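# Stand the fallen bottle upright inside the crate

## Task

A bottle lies on its side on the tray. Set it standing upright inside the crate. The crate and the tray must end up neither tilted nor shifted from where they were. The bottle has to stay upright on its own, because a result that holds only while the robot supports it does not count. Anything the robot is touching at the end must not drop by more than about a fingernail's width once it is let go.

## Robot and tools

Robot: two six-joint arms (UFACTORY 850 type) with parallel two-finger grippers, named left_arm and right_arm. Bases in the scene frame: left_arm at (+0.045, +0.444, 0) m, right_arm at (+0.023, -0.302, 0) m, both turned only slightly about z. Scene frame: origin on the tabletop midway between the arms, +z up, +x pointing out over the table, left_arm on the +y side. The names left and right do not refer to image sides.

Row layout (used by execute_actions and move): a single flat list of 14 numbers covering both arms, always all 14 even if one arm stays still. The first 7 belong to left_arm and the next 7 to right_arm. Each block of 7 is ordered shoulder, elbow, wrist roll, forearm roll, waist, wrist pitch, then gripper opening. Follow this order only. The six joint values are scaled in [-1, 1], where 1.0 equals 2.036 rad, and they are offsets, not poses. The opening value is absolute: +1 fully open, -1 closed.

Joint ranges (rad): waist -6.283..6.283, shoulder -2.304..2.304, elbow -4.224..0.061, forearm roll -6.283..6.283, wrist pitch -2.164..2.164, wrist roll -6.283..6.283. The true ends may differ by up to 0.010 rad. A request that pushes a joint more than 0.010 rad beyond its range is refused for both arms; a request past the real end is clipped there and the result may print "joint sent to its limit" (absence of that line proves nothing).

execute_actions(actions): a list of actions. Each action is a table of up to 15 rows, one row per 1/30 s control step; a table with fewer rows repeats its last row until 15 steps pass. The offsets in every row are measured from the joint angles at the start of that action (for the first action, the last reported angles), not from the previous row. If any action is malformed, or the first one breaks the range check, nothing moves. An empty list just returns the current state and images.

move(target, speed, blocking): target is one 14-number row; its offsets are taken from the Joint positions in the latest result that showed them. All joints travel along paths that finish together, so the hand follows a curve; the path lasts 0.5 to 10 s and is cut short at 10 s. speed (rad/s, 0.01 to 2, default 0.5) caps the joint with the longest travel. Paths ignore obstacles and the other arm; faster motion and targets set deeper past a contact both press harder. Finger values are applied at the start. blocking=false returns after 0.5 s while motion continues; then use wait(0) to check, and until a result shows the move ended, further moves and actions are refused unless you wait or stop. The extra "move:" line reports the ending (done, off_target, moving, held, fault), limits=held or limits=none, and each arm's joint farthest from target. To keep pressing as before, send offsets that take Joint positions to Joint targets.

wait(seconds): 0 to 10; arms hold their last command; a running move continues and the wait ends early when it finishes. stop(): brakes a running move; braking needs room. zoom_image(camera, region): camera is cam_left_wrist or cam_right_wrist; region [x0, y0, x1, y1] in pixels, top-left origin, at most 504 by 504. read_manual(section): only "licences". finished_scene(scene): give the current scene number; irreversible, and it reports success.

Results: a state line per arm with the gripper position (m) and quat_wxyz plus linear and angular velocity, all in the scene frame (position can be off, more at long reach). Joint positions and Joint velocities list each arm's joints in row order (rad, rad/s) then the pad gap (m; 0.084 fully open). Joint targets are what the joints are currently being driven toward. grip_measured is the measured opening on the command scale. Torque readings are offset, scaled and noisy. "joint command not followed" means a clearance check altered targets. Images come from both wrist cameras, 896x504, with the calibration given at the start.

Gripper geometry: fingers point along the gripper's +z, close along its y. The reported position is between the pads when closed, about 2 cm behind the tips; tips advance about 10 mm as they close.

Motion limits: joint targets move at most 3.14 rad/s, reaching it after 0.16 s; each step's target stays within 0.623 rad of the measured angle, and a step that would shift the hand over 70 mm is scaled back. Large changes may need several actions; an unfinished motion may need recommanding.

Gripping: to hold, command an opening well below grip_measured; lower squeezes harder, up to about 24 N per pad for objects up to 6 cm wide. Fast closing can overshoot.

Things to avoid: arms striking or pressing each other; contact torque reaching load limits (waist 52.2, shoulder 52.2, elbow 43.5, forearm roll 23.4, wrist pitch 16.5, wrist roll 16.5 N m, held weight included), which freezes that arm for 10 s; holding loads long enough to overheat motors (warning at 65 °C, brakes at 80 °C); dropping, slamming or shoving items, pushing anything off the table, tilting or moving the crate or tray. Brief external tugs may hit held or loose objects. The robot keeps its last command while you think. Release the bottle standing and clear of the gripper before finishing.

Each tool is called after "Emit:" in YAML: its name, and indented under it one key for each argument.

## Session

I'll start by looking at the current state.

Emit:
execute_actions:
  actions: []

Scene clock: 0.00 s.
left_arm: end_effector_position=(+0.2078, +0.6218, +0.1050) grip_measured=+1.00 end_effector_quat_wxyz=(+0.231, +0.919, -0.302, +0.102) end_effector_velocity=(+0.000, +0.001, +0.000) end_effector_angular_velocity=(+0.000, -0.000, +0.000) | right_arm: end_effector_position=(+0.1541, +0.0386, +0.2479) grip_measured=+1.00 end_effector_quat_wxyz=(-0.032, +0.834, +0.006, +0.550) end_effector_velocity=(+0.000, -0.000, +0.000) end_effector_angular_velocity=(+0.000, -0.000, -0.001)
Joint names: [shoulder, elbow, wrist roll, forearm roll, waist, wrist pitch]
Joint positions: left_arm=[-0.371 -0.47   2.21  -0.489  1.048 -0.595  0.084] | right_arm=[-0.301 -0.48   3.005 -1.29   1.831 -1.211  0.084]
Joint velocities: left_arm=[-0.    -0.001 -0.     0.     0.    -0.001 -0.   ] | right_arm=[ 0.     0.     0.     0.    -0.001 -0.     0.   ]
Joint torques (N m, as the arm reports them, + toward a larger angle): no reading
Joint targets: left_arm=[-0.371 -0.470 2.210 -0.489 1.048 -0.595] | right_arm=[-0.301 -0.480 3.005 -1.290 1.831 -1.211]

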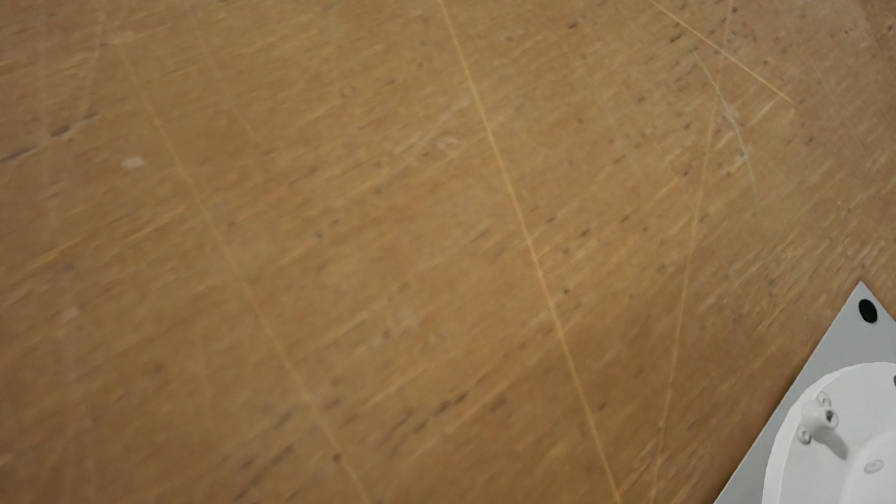

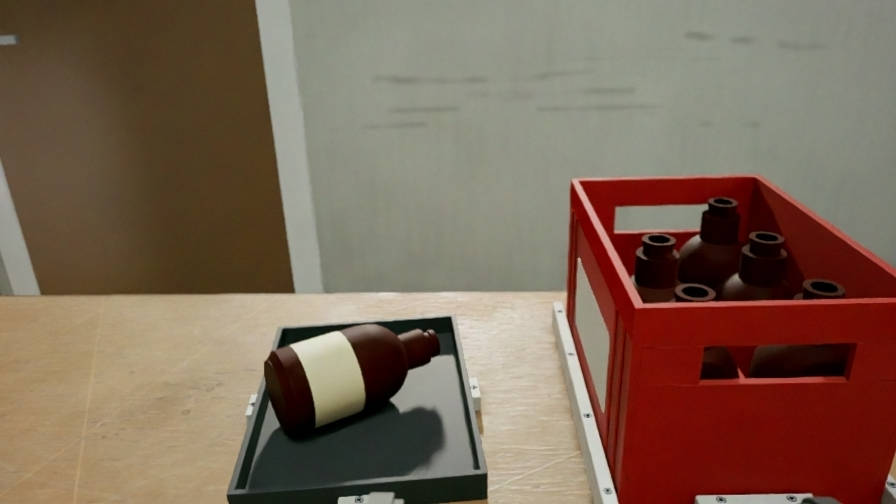

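Emit:
zoom_image:
  camera: "cam_right_wrist"
  region: [200, 280, 520, 504]

Emit:
zoom_image:
  camera: "cam_right_wrist"
  region: [540, 160, 896, 504]

Region (200, 280, 520, 504) of cam_right_wrist's 896x504 image, scaled by 1.575, with more detail than that image has; it fills the top 353 rows of this view, and the rest is white.

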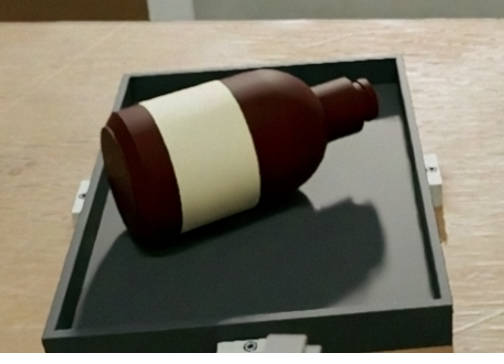

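Region (540, 160, 896, 504) of cam_right_wrist's 896x504 image, scaled by 1.416, with more detail than that image has; it fills the top 487 rows of this view, and the rest is white.

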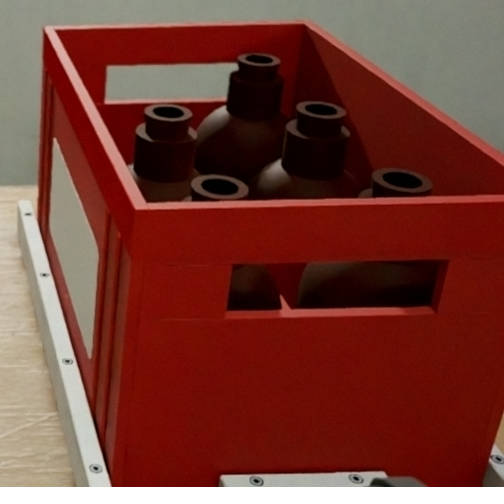

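Emit:
move:
  target: [0.04736, -0.25322, -0.76866, 0.24018, -0.76095, -0.05696, 1, -0.04107, -0.39092, -0.46344, 0.6336, -0.66717, 0.15702, 1]
  speed: 1.0

Scene clock: 114.10 s.
left_arm: end_effector_position=(+0.4930, +0.2286, +0.2697) grip_measured=+1.00 end_effector_quat_wxyz=(+0.000, +0.854, -0.520, -0.000) end_effector_velocity=(+0.001, -0.003, +0.002) end_effector_angular_velocity=(-0.001, -0.006, -0.005) | right_arm: end_effector_position=(+0.5269, -0.0330, +0.3297) grip_measured=+1.00 end_effector_quat_wxyz=(+0.000, +0.707, -0.707, +0.000) end_effector_velocity=(+0.003, -0.002, +0.002) end_effector_angular_velocity=(+0.004, -0.004, -0.007)
Joint names: [shoulder, elbow, wrist roll, forearm roll, waist, wrist pitch]
Joint positions: left_arm=[-0.275 -0.985  0.646 -0.    -0.5   -0.711  0.084] | right_arm=[-0.385 -1.275  2.062 -0.     0.474 -0.891  0.084]
Joint velocities: left_arm=[ 0.001 -0.004 -0.002  0.002 -0.005  0.    -0.   ] | right_arm=[ 0.001 -0.004 -0.001  0.003 -0.006  0.     0.   ]
Joint torques (N m, as the arm reports them, + toward a larger angle): left_arm=[ 36.35 -22.66   0.1   -0.28   5.85   0.06] | right_arm=[ 23.38 -33.04  -0.53   1.01  -2.44  -0.98]
Joint targets: left_arm=[-0.274 -0.985 0.645 0.000 -0.501 -0.711] | right_arm=[-0.385 -1.276 2.062 -0.000 0.473 -0.891]
move: done; limits=none; left_arm: farthest joint: the waist, 0.001 radians from its target (1.549 radians at the start); right_arm: farthest joint: the waist, 0.001 radians from its target (1.358 radians at the start)
camera_calibration (this result's frames):
cam_left_wrist: T_world_to_cam=[[-0.885898, -0.463877, 0.00167746, 0.5747], [-0.463758, 0.885576, -0.0261314, 0.0991447], [0.0106362, -0.0239276, -0.999657, 0.402819], [0, 0, 0, 1]] pos_world=[0.55082, 0.188429, 0.404308]
cam_right_wrist: T_world_to_cam=[[-0.999993, -0.00351834, 0.000997249, 0.561697], [-0.00351653, 0.999992, 0.00181473, 0.101842], [-0.00100363, 0.00181121, -0.999998, 0.463179], [0, 0, 0, 1]] pos_world=[0.562516, -0.100704, 0.462433]

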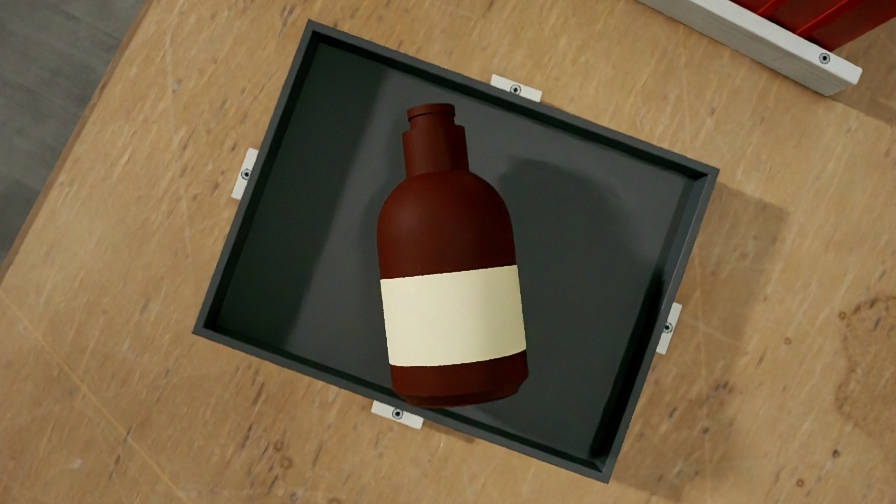

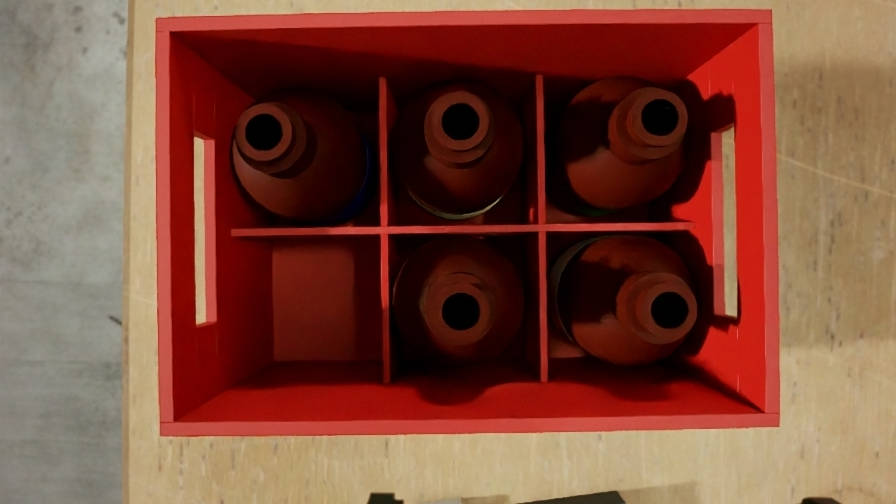

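Emit:
zoom_image:
  camera: "cam_left_wrist"
  region: [350, 80, 560, 290]

Emit:
zoom_image:
  camera: "cam_left_wrist"
  region: [350, 240, 560, 450]

Emit:
zoom_image:
  camera: "cam_right_wrist"
  region: [140, 200, 420, 452]

Region (350, 80, 560, 290) of cam_left_wrist's 896x504 image, scaled by 2.400, with more detail than that image has.

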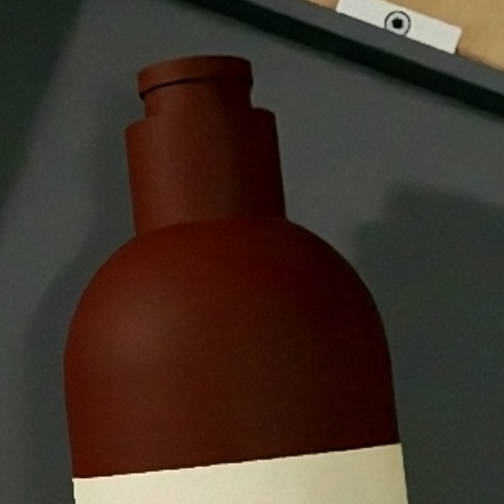

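Region (350, 240, 560, 450) of cam_left_wrist's 896x504 image, scaled by 2.400, with more detail than that image has.

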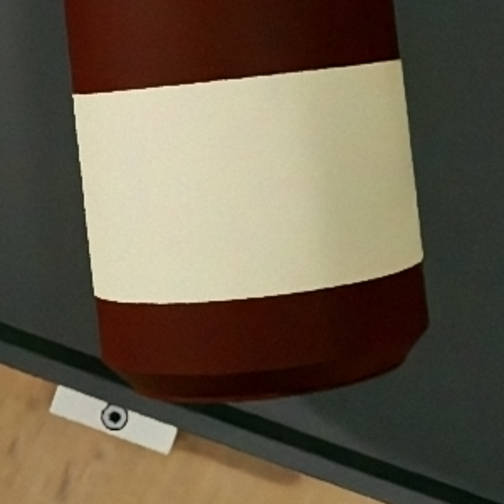

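Region (140, 200, 420, 452) of cam_right_wrist's 896x504 image, scaled by 1.800, with more detail than that image has; it fills the top 454 rows of this view, and the rest is white.

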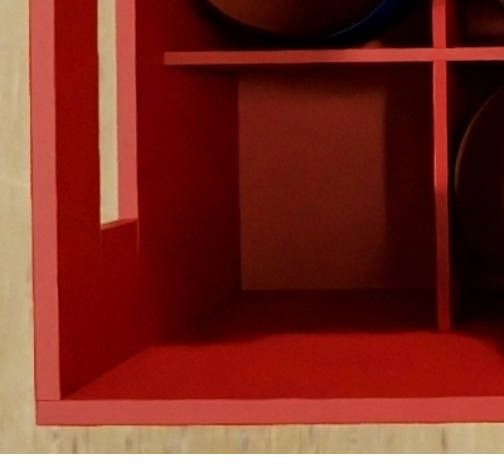

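Emit:
move:
  target: [-0.17211, -0.05602, -0.0609, 0, -0.00492, 0.11659, 1, -0.09342, -0.23239, -0.48841, 0, -0.06528, -0.13848, 1]
  speed: 0.9

Scene clock: 187.73 s.
left_arm: end_effector_position=(+0.5439, +0.1980, +0.1254) grip_measured=+1.00 end_effector_quat_wxyz=(+0.000, +0.882, -0.471, +0.000) end_effector_velocity=(-0.001, -0.000, -0.001) end_effector_angular_velocity=(+0.000, +0.001, -0.000) | right_arm: end_effector_position=(+0.6435, -0.0702, +0.4202) grip_measured=+1.00 end_effector_quat_wxyz=(+0.000, +0.938, -0.348, +0.000) end_effector_velocity=(+0.001, -0.001, +0.001) end_effector_angular_velocity=(+0.001, -0.002, -0.001)
Joint names: [shoulder, elbow, wrist roll, forearm roll, waist, wrist pitch]
Joint positions: left_arm=[-0.625 -1.099  0.522 -0.    -0.51  -0.474  0.084] | right_arm=[-0.575 -1.748  1.068 -0.     0.341 -1.173  0.084]
Joint velocities: left_arm=[-0.002  0.001  0.    -0.001 -0.001  0.001 -0.   ] | right_arm=[-0.    -0.002 -0.001  0.    -0.002  0.001 -0.   ]
Joint torques (N m, as the arm reports them, + toward a larger angle): left_arm=[ 48.17 -19.67   0.08  -0.64   5.06   0.16] | right_arm=[ 30.35 -35.36  -0.49   1.24  -2.48  -0.75]
Joint targets: left_arm=[-0.625 -1.099 0.522 -0.000 -0.510 -0.474] | right_arm=[-0.575 -1.749 1.068 -0.000 0.341 -1.173]
move: done; limits=none; left_arm: farthest joint: the shoulder, 0.001 radians from its target (0.351 radians at the start); right_arm: farthest joint: the waist, 0.000 radians from its target (0.132 radians at the start)
camera_calibration (this result's frames):
cam_left_wrist: T_world_to_cam=[[-0.827409, -0.561599, 0.000896304, 0.593455], [-0.561411, 0.827089, -0.0272158, 0.210933], [0.0145431, -0.0230218, -0.999629, 0.254985], [0, 0, 0, 1]] pos_world=[0.605742, 0.164693, 0.260099]
cam_right_wrist: T_world_to_cam=[[-0.648871, -0.760898, 0.000603048, 0.399173], [-0.760896, 0.648871, 0.00208346, 0.601869], [-0.0019766, 0.000893041, -0.999998, 0.554474], [0, 0, 0, 1]] pos_world=[0.718067, -0.0872999, 0.552978]

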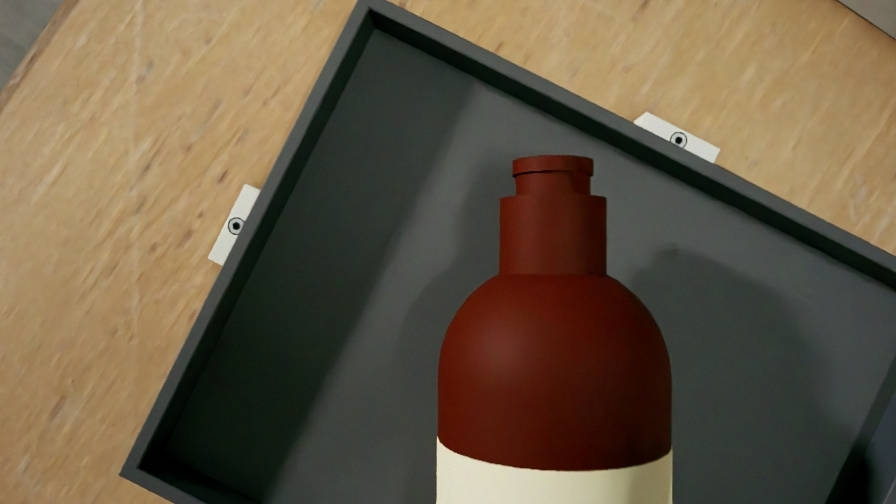

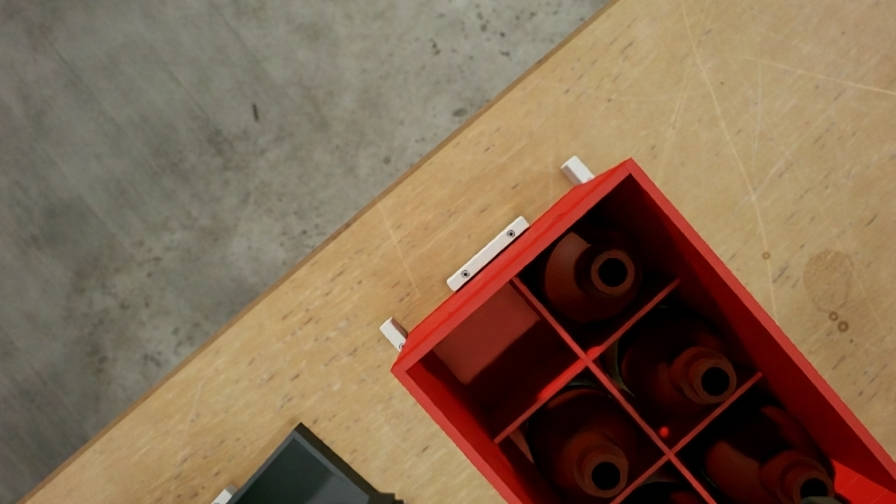

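Emit:
move:
  target: [-0.07599, -0.00799, 0, 0, 0, 0.068, 1, 0, 0, 0, 0, 0, 0, 1]
  speed: 0.2

Scene clock: 200.90 s.
left_arm: end_effector_position=(+0.5441, +0.1979, +0.0445) grip_measured=+1.00 end_effector_quat_wxyz=(+0.000, +0.882, -0.471, +0.000) end_effector_velocity=(-0.001, +0.000, -0.001) end_effector_angular_velocity=(+0.001, +0.003, +0.002) | right_arm: end_effector_position=(+0.6435, -0.0702, +0.4202) grip_measured=+1.00 end_effector_quat_wxyz=(+0.000, +0.938, -0.348, +0.000) end_effector_velocity=(-0.000, +0.000, +0.000) end_effector_angular_velocity=(+0.001, -0.001, -0.000)
Joint names: [shoulder, elbow, wrist roll, forearm roll, waist, wrist pitch]
Joint positions: left_arm=[-0.779 -1.115  0.522 -0.    -0.51  -0.336  0.084] | right_arm=[-0.575 -1.748  1.068 -0.     0.341 -1.173  0.084]
Joint velocities: left_arm=[-0.002  0.001  0.    -0.002 -0.    -0.    -0.   ] | right_arm=[ 0.001  0.     0.     0.001  0.     0.    -0.   ]
Joint torques (N m, as the arm reports them, + toward a larger angle): left_arm=[ 51.73 -17.68   0.06  -0.68   5.17   0.09] | right_arm=[ 27.87 -34.16  -0.3    1.39  -2.57  -0.74]
Joint targets: left_arm=[-0.779 -1.115 0.522 -0.000 -0.510 -0.336] | right_arm=[-0.575 -1.748 1.068 -0.000 0.341 -1.173]
move: done; limits=none; left_arm: farthest joint: the shoulder, 0.001 radians from its target (0.155 radians at the start); right_arm: farthest joint: the waist, 0.000 radians from its target (0.000 radians at the start)
camera_calibration (this result's frames):
cam_left_wrist: T_world_to_cam=[[-0.827408, -0.561601, 0.000646913, 0.593663], [-0.561402, 0.827082, -0.0276278, 0.208958], [0.0149808, -0.0232226, -0.999618, 0.173858], [0, 0, 0, 1]] pos_world=[0.605906, 0.164614, 0.179181]
cam_right_wrist: T_world_to_cam=[[-0.648871, -0.760898, 0.000602907, 0.399173], [-0.760896, 0.648871, 0.00208326, 0.601869], [-0.00197636, 0.000893016, -0.999998, 0.554474], [0, 0, 0, 1]] pos_world=[0.718067, -0.0873001, 0.552978]

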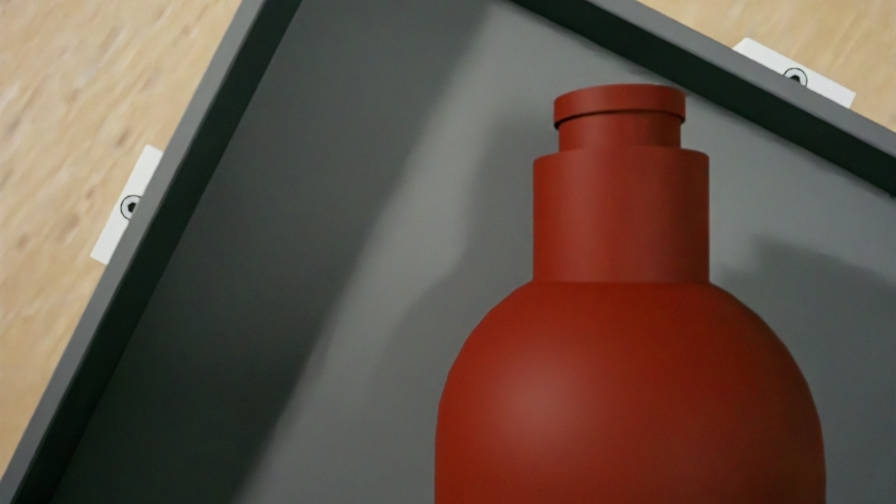

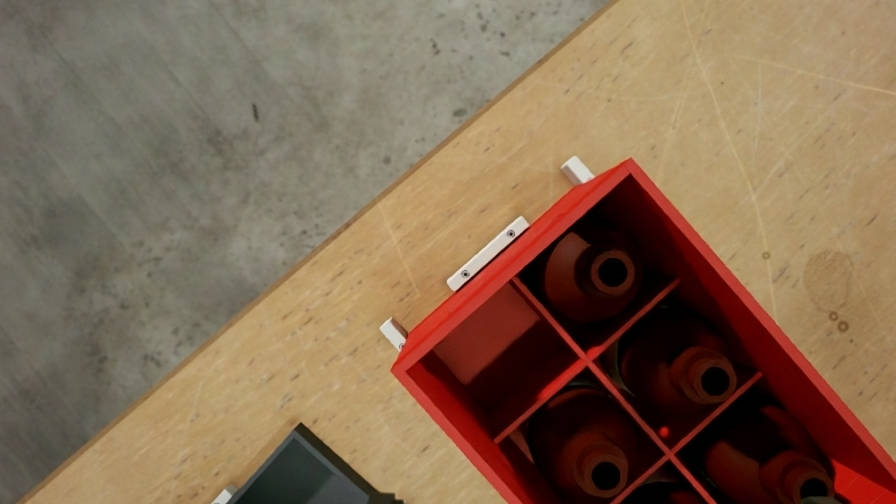

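Emit:
execute_actions:
  actions:
    - [[0,0,0,0,0,0,0.95,0,0,0,0,0,0,1],[0,0,0,0,0,0,0.92,0,0,0,0,0,0,1],[0,0,0,0,0,0,0.89,0,0,0,0,0,0,1],[0,0,0,0,0,0,0.86,0,0,0,0,0,0,1],[0,0,0,0,0,0,0.83,0,0,0,0,0,0,1],[0,0,0,0,0,0,0.80,0,0,0,0,0,0,1],[0,0,0,0,0,0,0.78,0,0,0,0,0,0,1],[0,0,0,0,0,0,0.76,0,0,0,0,0,0,1],[0,0,0,0,0,0,0.74,0,0,0,0,0,0,1],[0,0,0,0,0,0,0.72,0,0,0,0,0,0,1],[0,0,0,0,0,0,0.70,0,0,0,0,0,0,1],[0,0,0,0,0,0,0.67,0,0,0,0,0,0,1],[0,0,0,0,0,0,0.64,0,0,0,0,0,0,1],[0,0,0,0,0,0,0.60,0,0,0,0,0,0,1],[0,0,0,0,0,0,0.55,0,0,0,0,0,0,1]]
    - [[0,0,0,0,0,0,0.5,0,0,0,0,0,0,1],[0,0,0,0,0,0,0.45,0,0,0,0,0,0,1],[0,0,0,0,0,0,0.4,0,0,0,0,0,0,1],[0,0,0,0,0,0,0.3,0,0,0,0,0,0,1],[0,0,0,0,0,0,0.2,0,0,0,0,0,0,1],[0,0,0,0,0,0,0.1,0,0,0,0,0,0,1],[0,0,0,0,0,0,0.0,0,0,0,0,0,0,1]]

Scene clock: 207.20 s.
left_arm: end_effector_position=(+0.5441, +0.1979, +0.0446) grip_measured=+0.72 end_effector_quat_wxyz=(+0.000, +0.882, -0.471, +0.000) end_effector_velocity=(+0.000, -0.000, +0.000) end_effector_angular_velocity=(-0.001, -0.000, +0.001) | right_arm: end_effector_position=(+0.6435, -0.0702, +0.4202) grip_measured=+1.00 end_effector_quat_wxyz=(+0.000, +0.938, -0.348, +0.000) end_effector_velocity=(-0.000, -0.000, +0.001) end_effector_angular_velocity=(+0.001, +0.001, -0.002)
Joint names: [shoulder, elbow, wrist roll, forearm roll, waist, wrist pitch]
Joint positions: left_arm=[-0.779 -1.115  0.522 -0.    -0.51  -0.336  0.074] | right_arm=[-0.575 -1.748  1.068 -0.     0.341 -1.173  0.084]
Joint velocities: left_arm=[ 0.    -0.     0.    -0.001  0.     0.    -0.   ] | right_arm=[ 0.001 -0.002  0.     0.002 -0.001 -0.003 -0.   ]
Joint torques (N m, as the arm reports them, + toward a larger angle): left_arm=[ 49.92 -17.25   0.12  -0.6    5.84   0.34] | right_arm=[ 28.4  -35.47  -0.28   0.89  -2.57  -0.8 ]
Joint targets: left_arm=[-0.779 -1.115 0.522 -0.000 -0.510 -0.336] | right_arm=[-0.575 -1.748 1.068 -0.000 0.341 -1.173]
camera_calibration (this result's frames):
cam_left_wrist: T_world_to_cam=[[-0.827417, -0.561588, 0.00068995, 0.593639], [-0.56139, 0.827092, -0.0275687, 0.208963], [0.0149116, -0.0231981, -0.99962, 0.173951], [0, 0, 0, 1]] pos_world=[0.605903, 0.164584, 0.179236]
cam_right_wrist: T_world_to_cam=[[-0.648871, -0.760898, 0.000603023, 0.399173], [-0.760896, 0.648871, 0.00208333, 0.601869], [-0.00197648, 0.000892971, -0.999998, 0.554474], [0, 0, 0, 1]] pos_world=[0.718067, -0.0873001, 0.552978]

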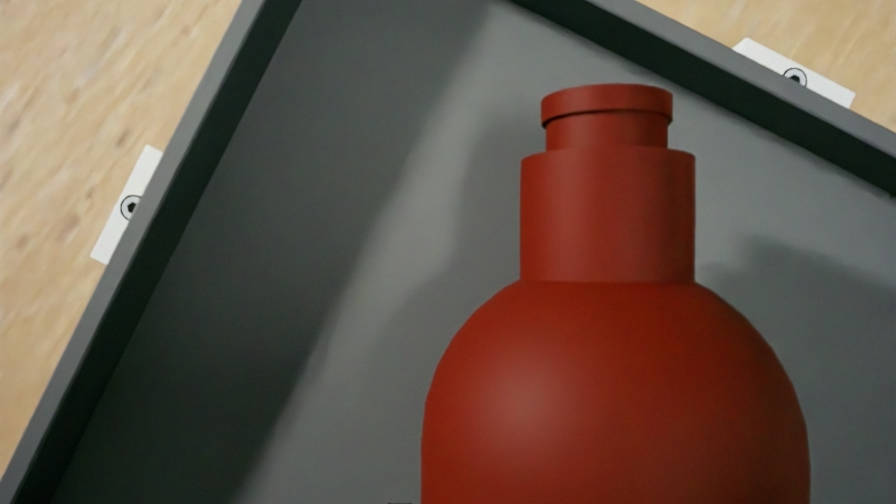

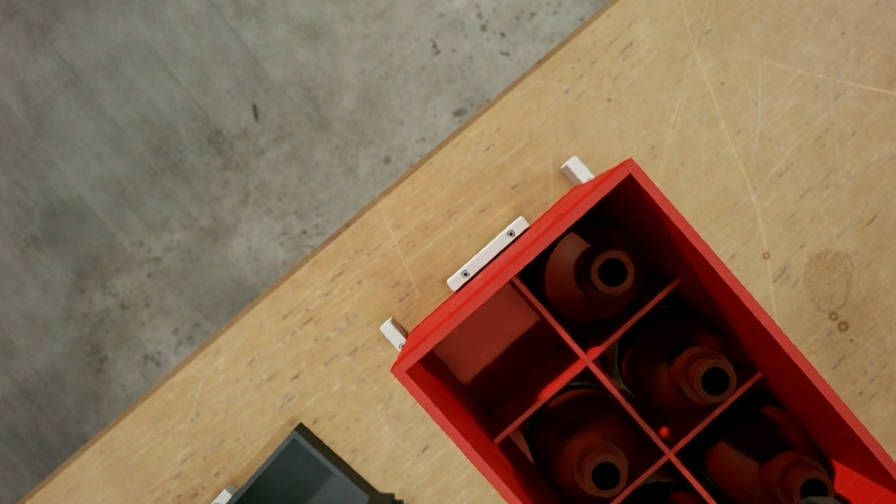

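Emit:
zoom_image:
  camera: "cam_right_wrist"
  region: [370, 240, 630, 500]

Region (370, 240, 630, 500) of cam_right_wrist's 896x504 image, scaled by 1.938, with more detail than that image has.

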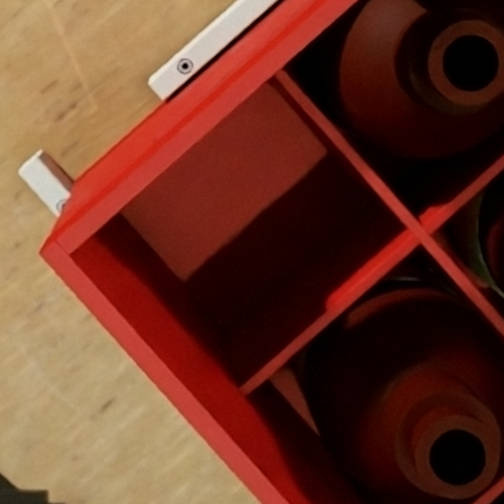

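Emit:
zoom_image:
  camera: "cam_right_wrist"
  region: [340, 464, 460, 504]

Emit:
zoom_image:
  camera: "cam_right_wrist"
  region: [760, 464, 880, 504]

Region (340, 464, 460, 504) of cam_right_wrist's 896x504 image, scaled by 4.200, with more detail than that image has.

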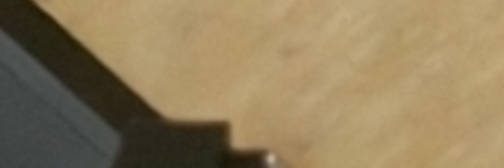

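Region (760, 464, 880, 504) of cam_right_wrist's 896x504 image, scaled by 4.200, with more detail than that image has.

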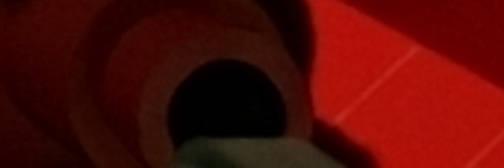

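Emit:
move:
  target: [0.1133, 0.04742, -0.09823, 0, 0, 0.10603, 0, 0, 0, 0, 0, 0, 0, 1]
  speed: 0.3

Scene clock: 265.70 s.
left_arm: end_effector_position=(+0.5956, +0.1725, +0.1552) grip_measured=+0.72 end_effector_quat_wxyz=(+0.012, +0.911, -0.374, +0.174) end_effector_velocity=(+0.001, +0.000, +0.001) end_effector_angular_velocity=(-0.002, -0.003, +0.002) | right_arm: end_effector_position=(+0.6435, -0.0702, +0.4202) grip_measured=+1.00 end_effector_quat_wxyz=(+0.000, +0.938, -0.348, +0.000) end_effector_velocity=(+0.000, +0.000, +0.000) end_effector_angular_velocity=(+0.000, -0.001, +0.001)
Joint names: [shoulder, elbow, wrist roll, forearm roll, waist, wrist pitch]
Joint positions: left_arm=[-0.549 -1.019  0.322 -0.    -0.51  -0.12   0.074] | right_arm=[-0.575 -1.748  1.068 -0.     0.341 -1.173  0.084]
Joint velocities: left_arm=[ 0.003  0.001 -0.    -0.001  0.     0.001 -0.   ] | right_arm=[-0.    -0.    -0.    -0.     0.001  0.001  0.   ]
Joint torques (N m, as the arm reports them, + toward a larger angle): left_arm=[ 47.4  -21.11   0.12  -0.49   5.36   1.17] | right_arm=[ 31.36 -33.65  -0.62   0.76  -4.13  -0.68]
Joint targets: left_arm=[-0.548 -1.019 0.322 -0.000 -0.510 -0.120] | right_arm=[-0.575 -1.748 1.068 -0.000 0.341 -1.173]
move: done; limits=none; left_arm: farthest joint: the waist, 0.000 radians from its target (0.000 radians at the start); right_arm: farthest joint: the waist, 0.000 radians from its target (0.000 radians at the start)
camera_calibration (this result's frames):
cam_left_wrist: T_world_to_cam=[[-0.68288, -0.722845, -0.105685, 0.580165], [-0.654568, 0.669672, -0.350829, 0.394783], [0.324369, -0.170396, -0.930457, 0.113529], [0, 0, 0, 1]] pos_world=[0.61777, 0.174339, 0.30545]
cam_right_wrist: T_world_to_cam=[[-0.648871, -0.760898, 0.000603173, 0.399173], [-0.760896, 0.648871, 0.00208336, 0.601869], [-0.00197661, 0.000892883, -0.999998, 0.554474], [0, 0, 0, 1]] pos_world=[0.718067, -0.0873001, 0.552978]

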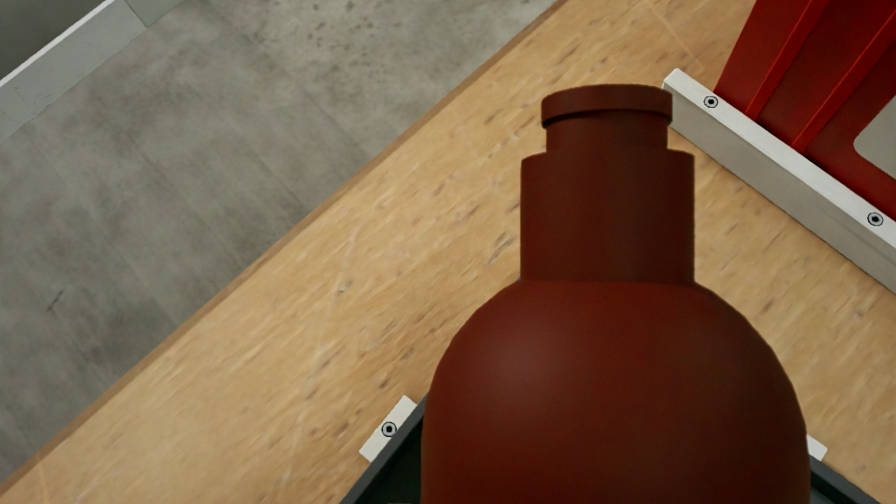

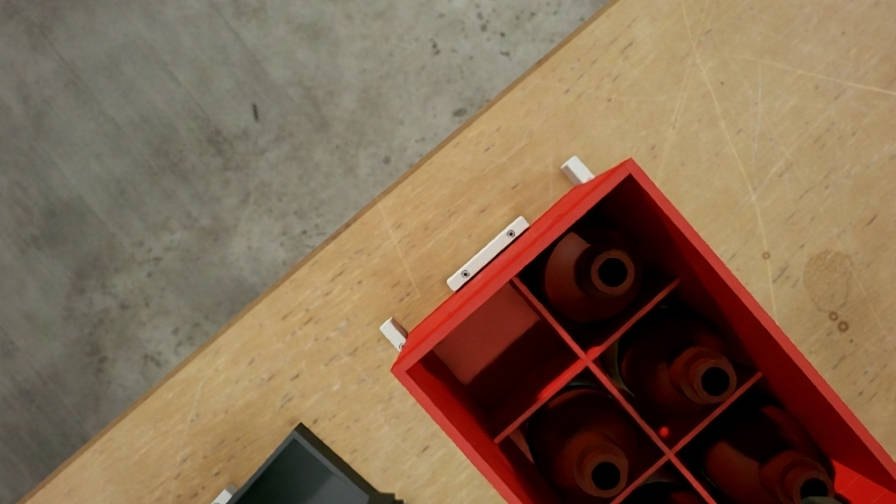

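Emit:
move:
  target: [-0.0188, 0.18948, -0.15815, 0, -0.12304, 0.80789, 0, 0.08009, 0.12401, 0.11393, 0, 0.11478, 0.04392, 1]
  speed: 1.0

Scene clock: 284.07 s.
left_arm: end_effector_position=(+0.5235, +0.0340, +0.2700) grip_measured=+0.72 end_effector_quat_wxyz=(+0.245, +0.663, -0.245, +0.663) end_effector_velocity=(-0.001, +0.001, -0.001) end_effector_angular_velocity=(+0.001, +0.002, +0.000) | right_arm: end_effector_position=(+0.5230, +0.0337, +0.4101) grip_measured=+1.00 end_effector_quat_wxyz=(+0.000, +0.938, -0.347, +0.000) end_effector_velocity=(-0.001, +0.001, -0.001) end_effector_angular_velocity=(-0.000, +0.002, +0.001)
Joint names: [shoulder, elbow, wrist roll, forearm roll, waist, wrist pitch]
Joint positions: left_arm=[-0.587 -0.633  0.    -0.    -0.76   1.524  0.074] | right_arm=[-0.412 -1.496  1.3   -0.     0.575 -1.084  0.084]
Joint velocities: left_arm=[-0.     0.003 -0.    -0.001 -0.     0.002 -0.   ] | right_arm=[-0.     0.001  0.     0.001  0.002 -0.001 -0.   ]
Joint torques (N m, as the arm reports them, + toward a larger angle): left_arm=[ 41.48 -14.81   0.13  -1.03   5.55   3.09] | right_arm=[ 24.91 -34.43  -0.59   0.24  -1.86  -0.53]
Joint targets: left_arm=[-0.587 -0.633 -0.000 -0.000 -0.761 1.524] | right_arm=[-0.412 -1.496 1.300 -0.000 0.575 -1.084]
move: done; limits=none; left_arm: farthest joint: the wrist pitch, 0.001 radians from its target (1.645 radians at the start); right_arm: farthest joint: the waist, 0.000 radians from its target (0.234 radians at the start)
camera_calibration (this result's frames):
cam_left_wrist: T_world_to_cam=[[-0.651338, -0.758769, 0.00528447, 0.397736], [0.0166493, -0.021254, -0.999635, 0.327873], [0.758605, -0.651013, 0.0264765, -0.249174], [0, 0, 0, 1]] pos_world=[0.442626, 0.146543, 0.332248]
cam_right_wrist: T_world_to_cam=[[-0.64761, -0.761971, 0.000513824, 0.399449], [-0.761969, 0.64761, 0.00207688, 0.443431], [-0.00191528, 0.000953489, -0.999998, 0.544024], [0, 0, 0, 1]] pos_world=[0.59761, 0.0166796, 0.542897]

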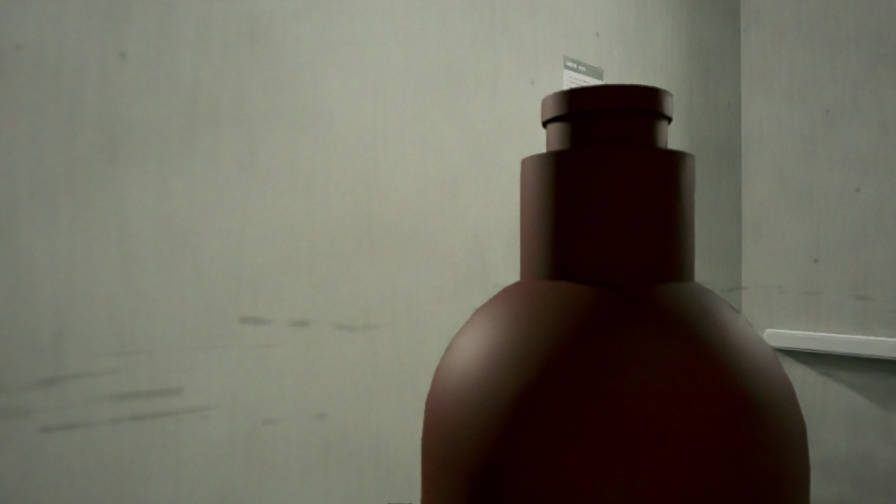

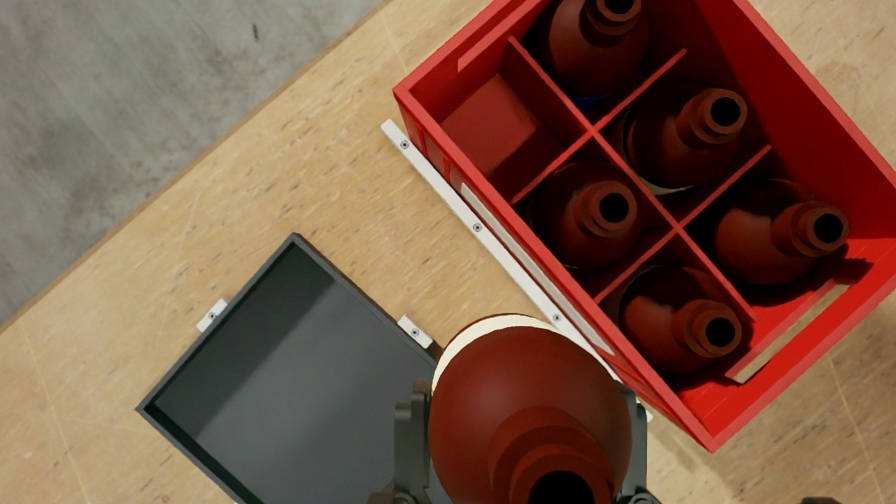

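Emit:
zoom_image:
  camera: "cam_right_wrist"
  region: [380, 300, 680, 504]

Region (380, 300, 680, 504) of cam_right_wrist's 896x504 image, scaled by 1.680, with more detail than that image has; it fills the top 343 rows of this view, and the rest is white.

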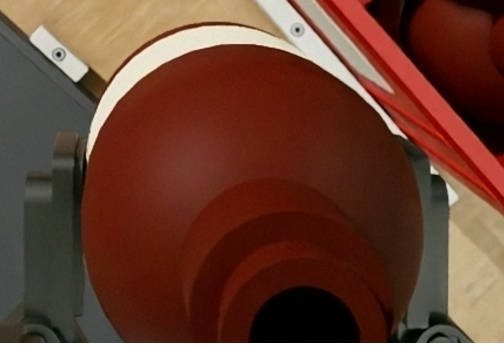

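Emit:
move:
  target: [0, 0, 0, 0, 0, 0, 0, -0.01625, 0.01987, -0.00123, 0, -0.00123, 0.03611, 0.26]
  speed: 0.15

Scene clock: 298.77 s.
left_arm: end_effector_position=(+0.5235, +0.0340, +0.2700) grip_measured=+0.72 end_effector_quat_wxyz=(+0.245, +0.663, -0.245, +0.663) end_effector_velocity=(-0.000, +0.000, -0.001) end_effector_angular_velocity=(+0.001, +0.002, +0.001) | right_arm: end_effector_position=(+0.5286, +0.0356, +0.3724) grip_measured=+0.25 end_effector_quat_wxyz=(-0.000, +0.938, -0.347, +0.000) end_effector_velocity=(-0.001, +0.000, -0.000) end_effector_angular_velocity=(-0.000, +0.001, +0.001)
Joint names: [shoulder, elbow, wrist roll, forearm roll, waist, wrist pitch]
Joint positions: left_arm=[-0.587 -0.633  0.    -0.    -0.76   1.524  0.074] | right_arm=[-0.445 -1.456  1.298 -0.     0.572 -1.01   0.055]
Joint velocities: left_arm=[ 0.     0.001  0.    -0.001 -0.    -0.001 -0.   ] | right_arm=[-0.     0.001 -0.     0.001  0.001 -0.001  0.   ]
Joint torques (N m, as the arm reports them, + toward a larger angle): left_arm=[ 41.74 -14.85   0.09  -0.99   5.6    3.15] | right_arm=[ 19.97 -34.1   -0.35  -0.1   -2.42  -1.02]
Joint targets: left_arm=[-0.587 -0.633 0.000 -0.000 -0.760 1.524] | right_arm=[-0.445 -1.455 1.298 -0.000 0.572 -1.010]
move: done; limits=none; left_arm: farthest joint: the waist, 0.000 radians from its target (0.001 radians at the start); right_arm: farthest joint: the waist, 0.000 radians from its target (0.002 radians at the start)
camera_calibration (this result's frames):
cam_left_wrist: T_world_to_cam=[[-0.651339, -0.758769, 0.0052845, 0.397736], [0.0166487, -0.0212535, -0.999635, 0.327873], [0.758605, -0.651013, 0.0264757, -0.249173], [0, 0, 0, 1]] pos_world=[0.442626, 0.146543, 0.332248]
cam_right_wrist: T_world_to_cam=[[-0.647585, -0.761993, 0.000186686, 0.404625], [-0.761991, 0.647584, 0.00200594, 0.446542], [-0.0016494, 0.00115676, -0.999998, 0.506115], [0, 0, 0, 1]] pos_world=[0.603125, 0.0185624, 0.505142]

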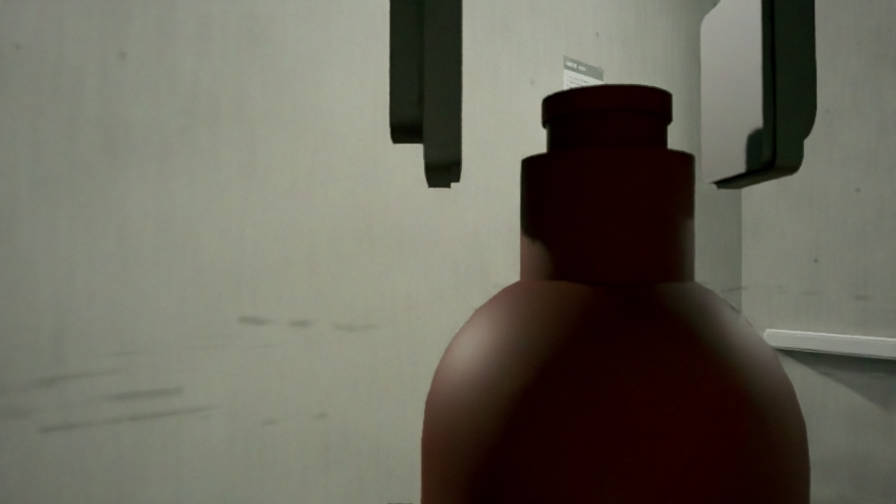

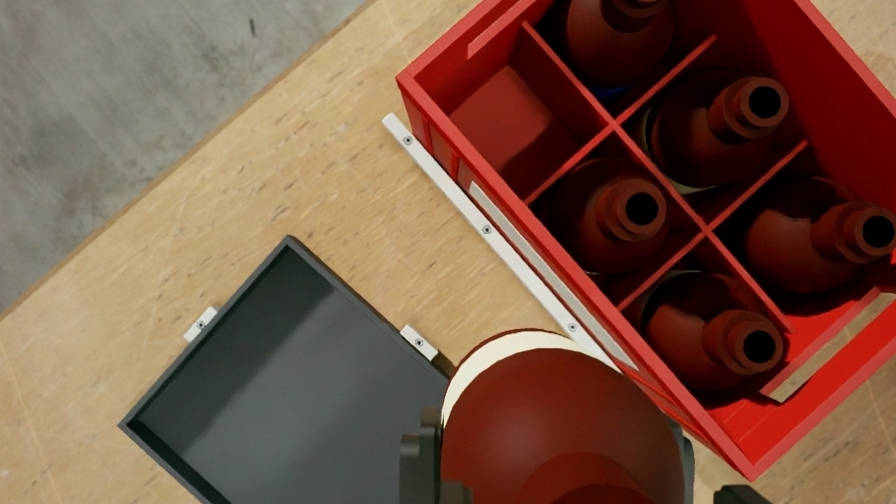

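Emit:
zoom_image:
  camera: "cam_left_wrist"
  region: [660, 60, 840, 240]

Emit:
zoom_image:
  camera: "cam_left_wrist"
  region: [380, 60, 560, 240]

Region (660, 60, 840, 240) of cam_left_wrist's 896x504 image, scaled by 2.800, with more detail than that image has.

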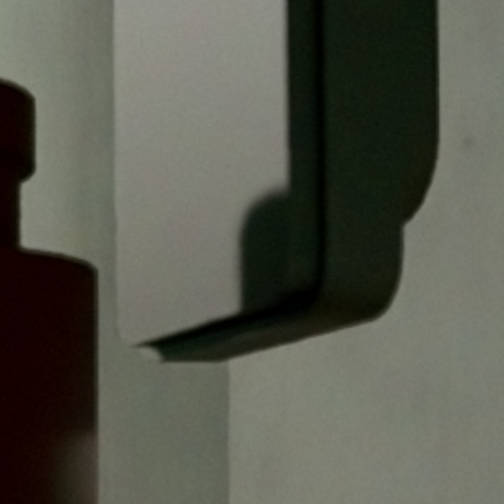

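Region (380, 60, 560, 240) of cam_left_wrist's 896x504 image, scaled by 2.800, with more detail than that image has.

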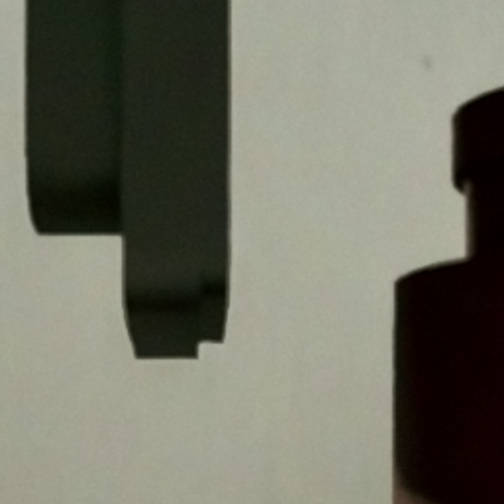

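Emit:
execute_actions:
  actions:
    - [[0,0,0,0,0,0,0, -0.00001,0.0004,0.00005,0,0.00005,0.0004,0.22],[0,0,0,0,0,0,0, -0.00002,0.0012,0.00015,0,0.00015,0.0012,0.19],[0,0,0,0,0,0,0, -0.00004,0.0022,0.00027,0,0.00027,0.0023,0.16],[0,0,0,0,0,0,0, -0.00006,0.0034,0.00042,0,0.00042,0.0035,0.13],[0,0,0,0,0,0,0, -0.00009,0.0047,0.00058,0,0.00058,0.0048,0.10],[0,0,0,0,0,0,0, -0.00011,0.006,0.00074,0,0.00074,0.0061,0.07],[0,0,0,0,0,0,0, -0.00013,0.0072,0.00089,0,0.00089,0.0073,0.04],[0,0,0,0,0,0,0, -0.00016,0.0083,0.00102,0,0.00102,0.0084,0.01],[0,0,0,0,0,0,0, -0.00017,0.0092,0.00113,0,0.00113,0.0094,-0.02],[0,0,0,0,0,0,0, -0.00018,0.0098,0.00121,0,0.00121,0.01,-0.05],[0,0,0,0,0,0,0, -0.00019,0.01022,0.00126,0,0.00126,0.01041,-0.08],[0,0,0,0,0,0,0, -0.00019,0.01022,0.00126,0,0.00126,0.01041,-0.10]]

Scene clock: 314.80 s.
left_arm: end_effector_position=(+0.5235, +0.0340, +0.2700) grip_measured=+0.72 end_effector_quat_wxyz=(+0.245, +0.663, -0.245, +0.663) end_effector_velocity=(-0.000, -0.000, -0.001) end_effector_angular_velocity=(+0.001, +0.001, -0.001) | right_arm: end_effector_position=(+0.5260, +0.0357, +0.3630) grip_measured=-0.11 end_effector_quat_wxyz=(-0.000, +0.938, -0.347, +0.000) end_effector_velocity=(+0.000, +0.000, +0.000) end_effector_angular_velocity=(+0.003, -0.003, -0.001)
Joint names: [shoulder, elbow, wrist roll, forearm roll, waist, wrist pitch]
Joint positions: left_arm=[-0.587 -0.633  0.    -0.    -0.76   1.524  0.074] | right_arm=[-0.445 -1.435  1.3   -0.     0.575 -0.989  0.039]
Joint velocities: left_arm=[-0.     0.     0.     0.002  0.    -0.001  0.   ] | right_arm=[ 0.002  0.002  0.     0.001 -0.     0.004 -0.001]
Joint torques (N m, as the arm reports them, + toward a larger angle): left_arm=[ 41.47 -14.67   0.13  -0.87   5.11   3.08] | right_arm=[ 20.86 -35.58  -0.41   0.68  -3.37  -0.38]
Joint targets: left_arm=[-0.587 -0.633 0.000 -0.000 -0.760 1.524] | right_arm=[-0.445 -1.435 1.300 -0.000 0.575 -0.989]
camera_calibration (this result's frames):
cam_left_wrist: T_world_to_cam=[[-0.651339, -0.758769, 0.00528441, 0.397736], [0.0166487, -0.0212534, -0.999635, 0.327872], [0.758605, -0.651013, 0.0264756, -0.249173], [0, 0, 0, 1]] pos_world=[0.442626, 0.146543, 0.332248]
cam_right_wrist: T_world_to_cam=[[-0.647571, -0.762005, 0.000287422, 0.403018], [-0.762003, 0.64757, 0.00203882, 0.444502], [-0.00173972, 0.00110126, -0.999998, 0.496824], [0, 0, 0, 1]] pos_world=[0.600559, 0.0187078, 0.495801]

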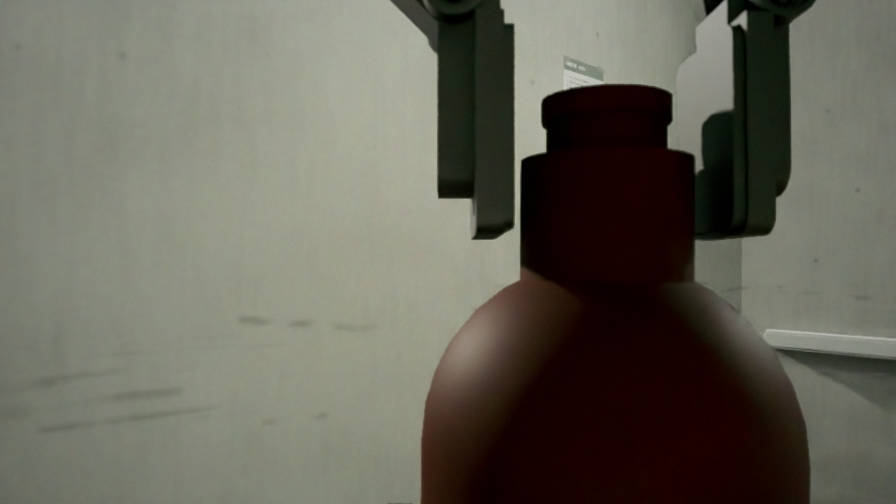

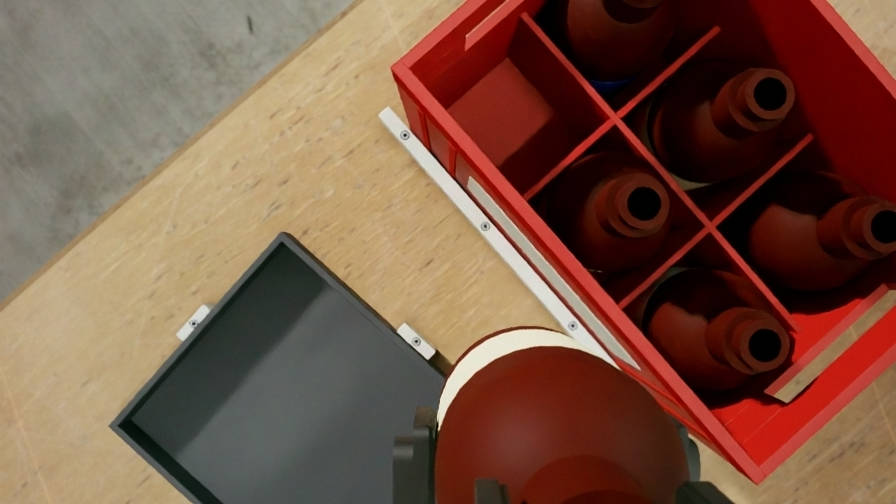

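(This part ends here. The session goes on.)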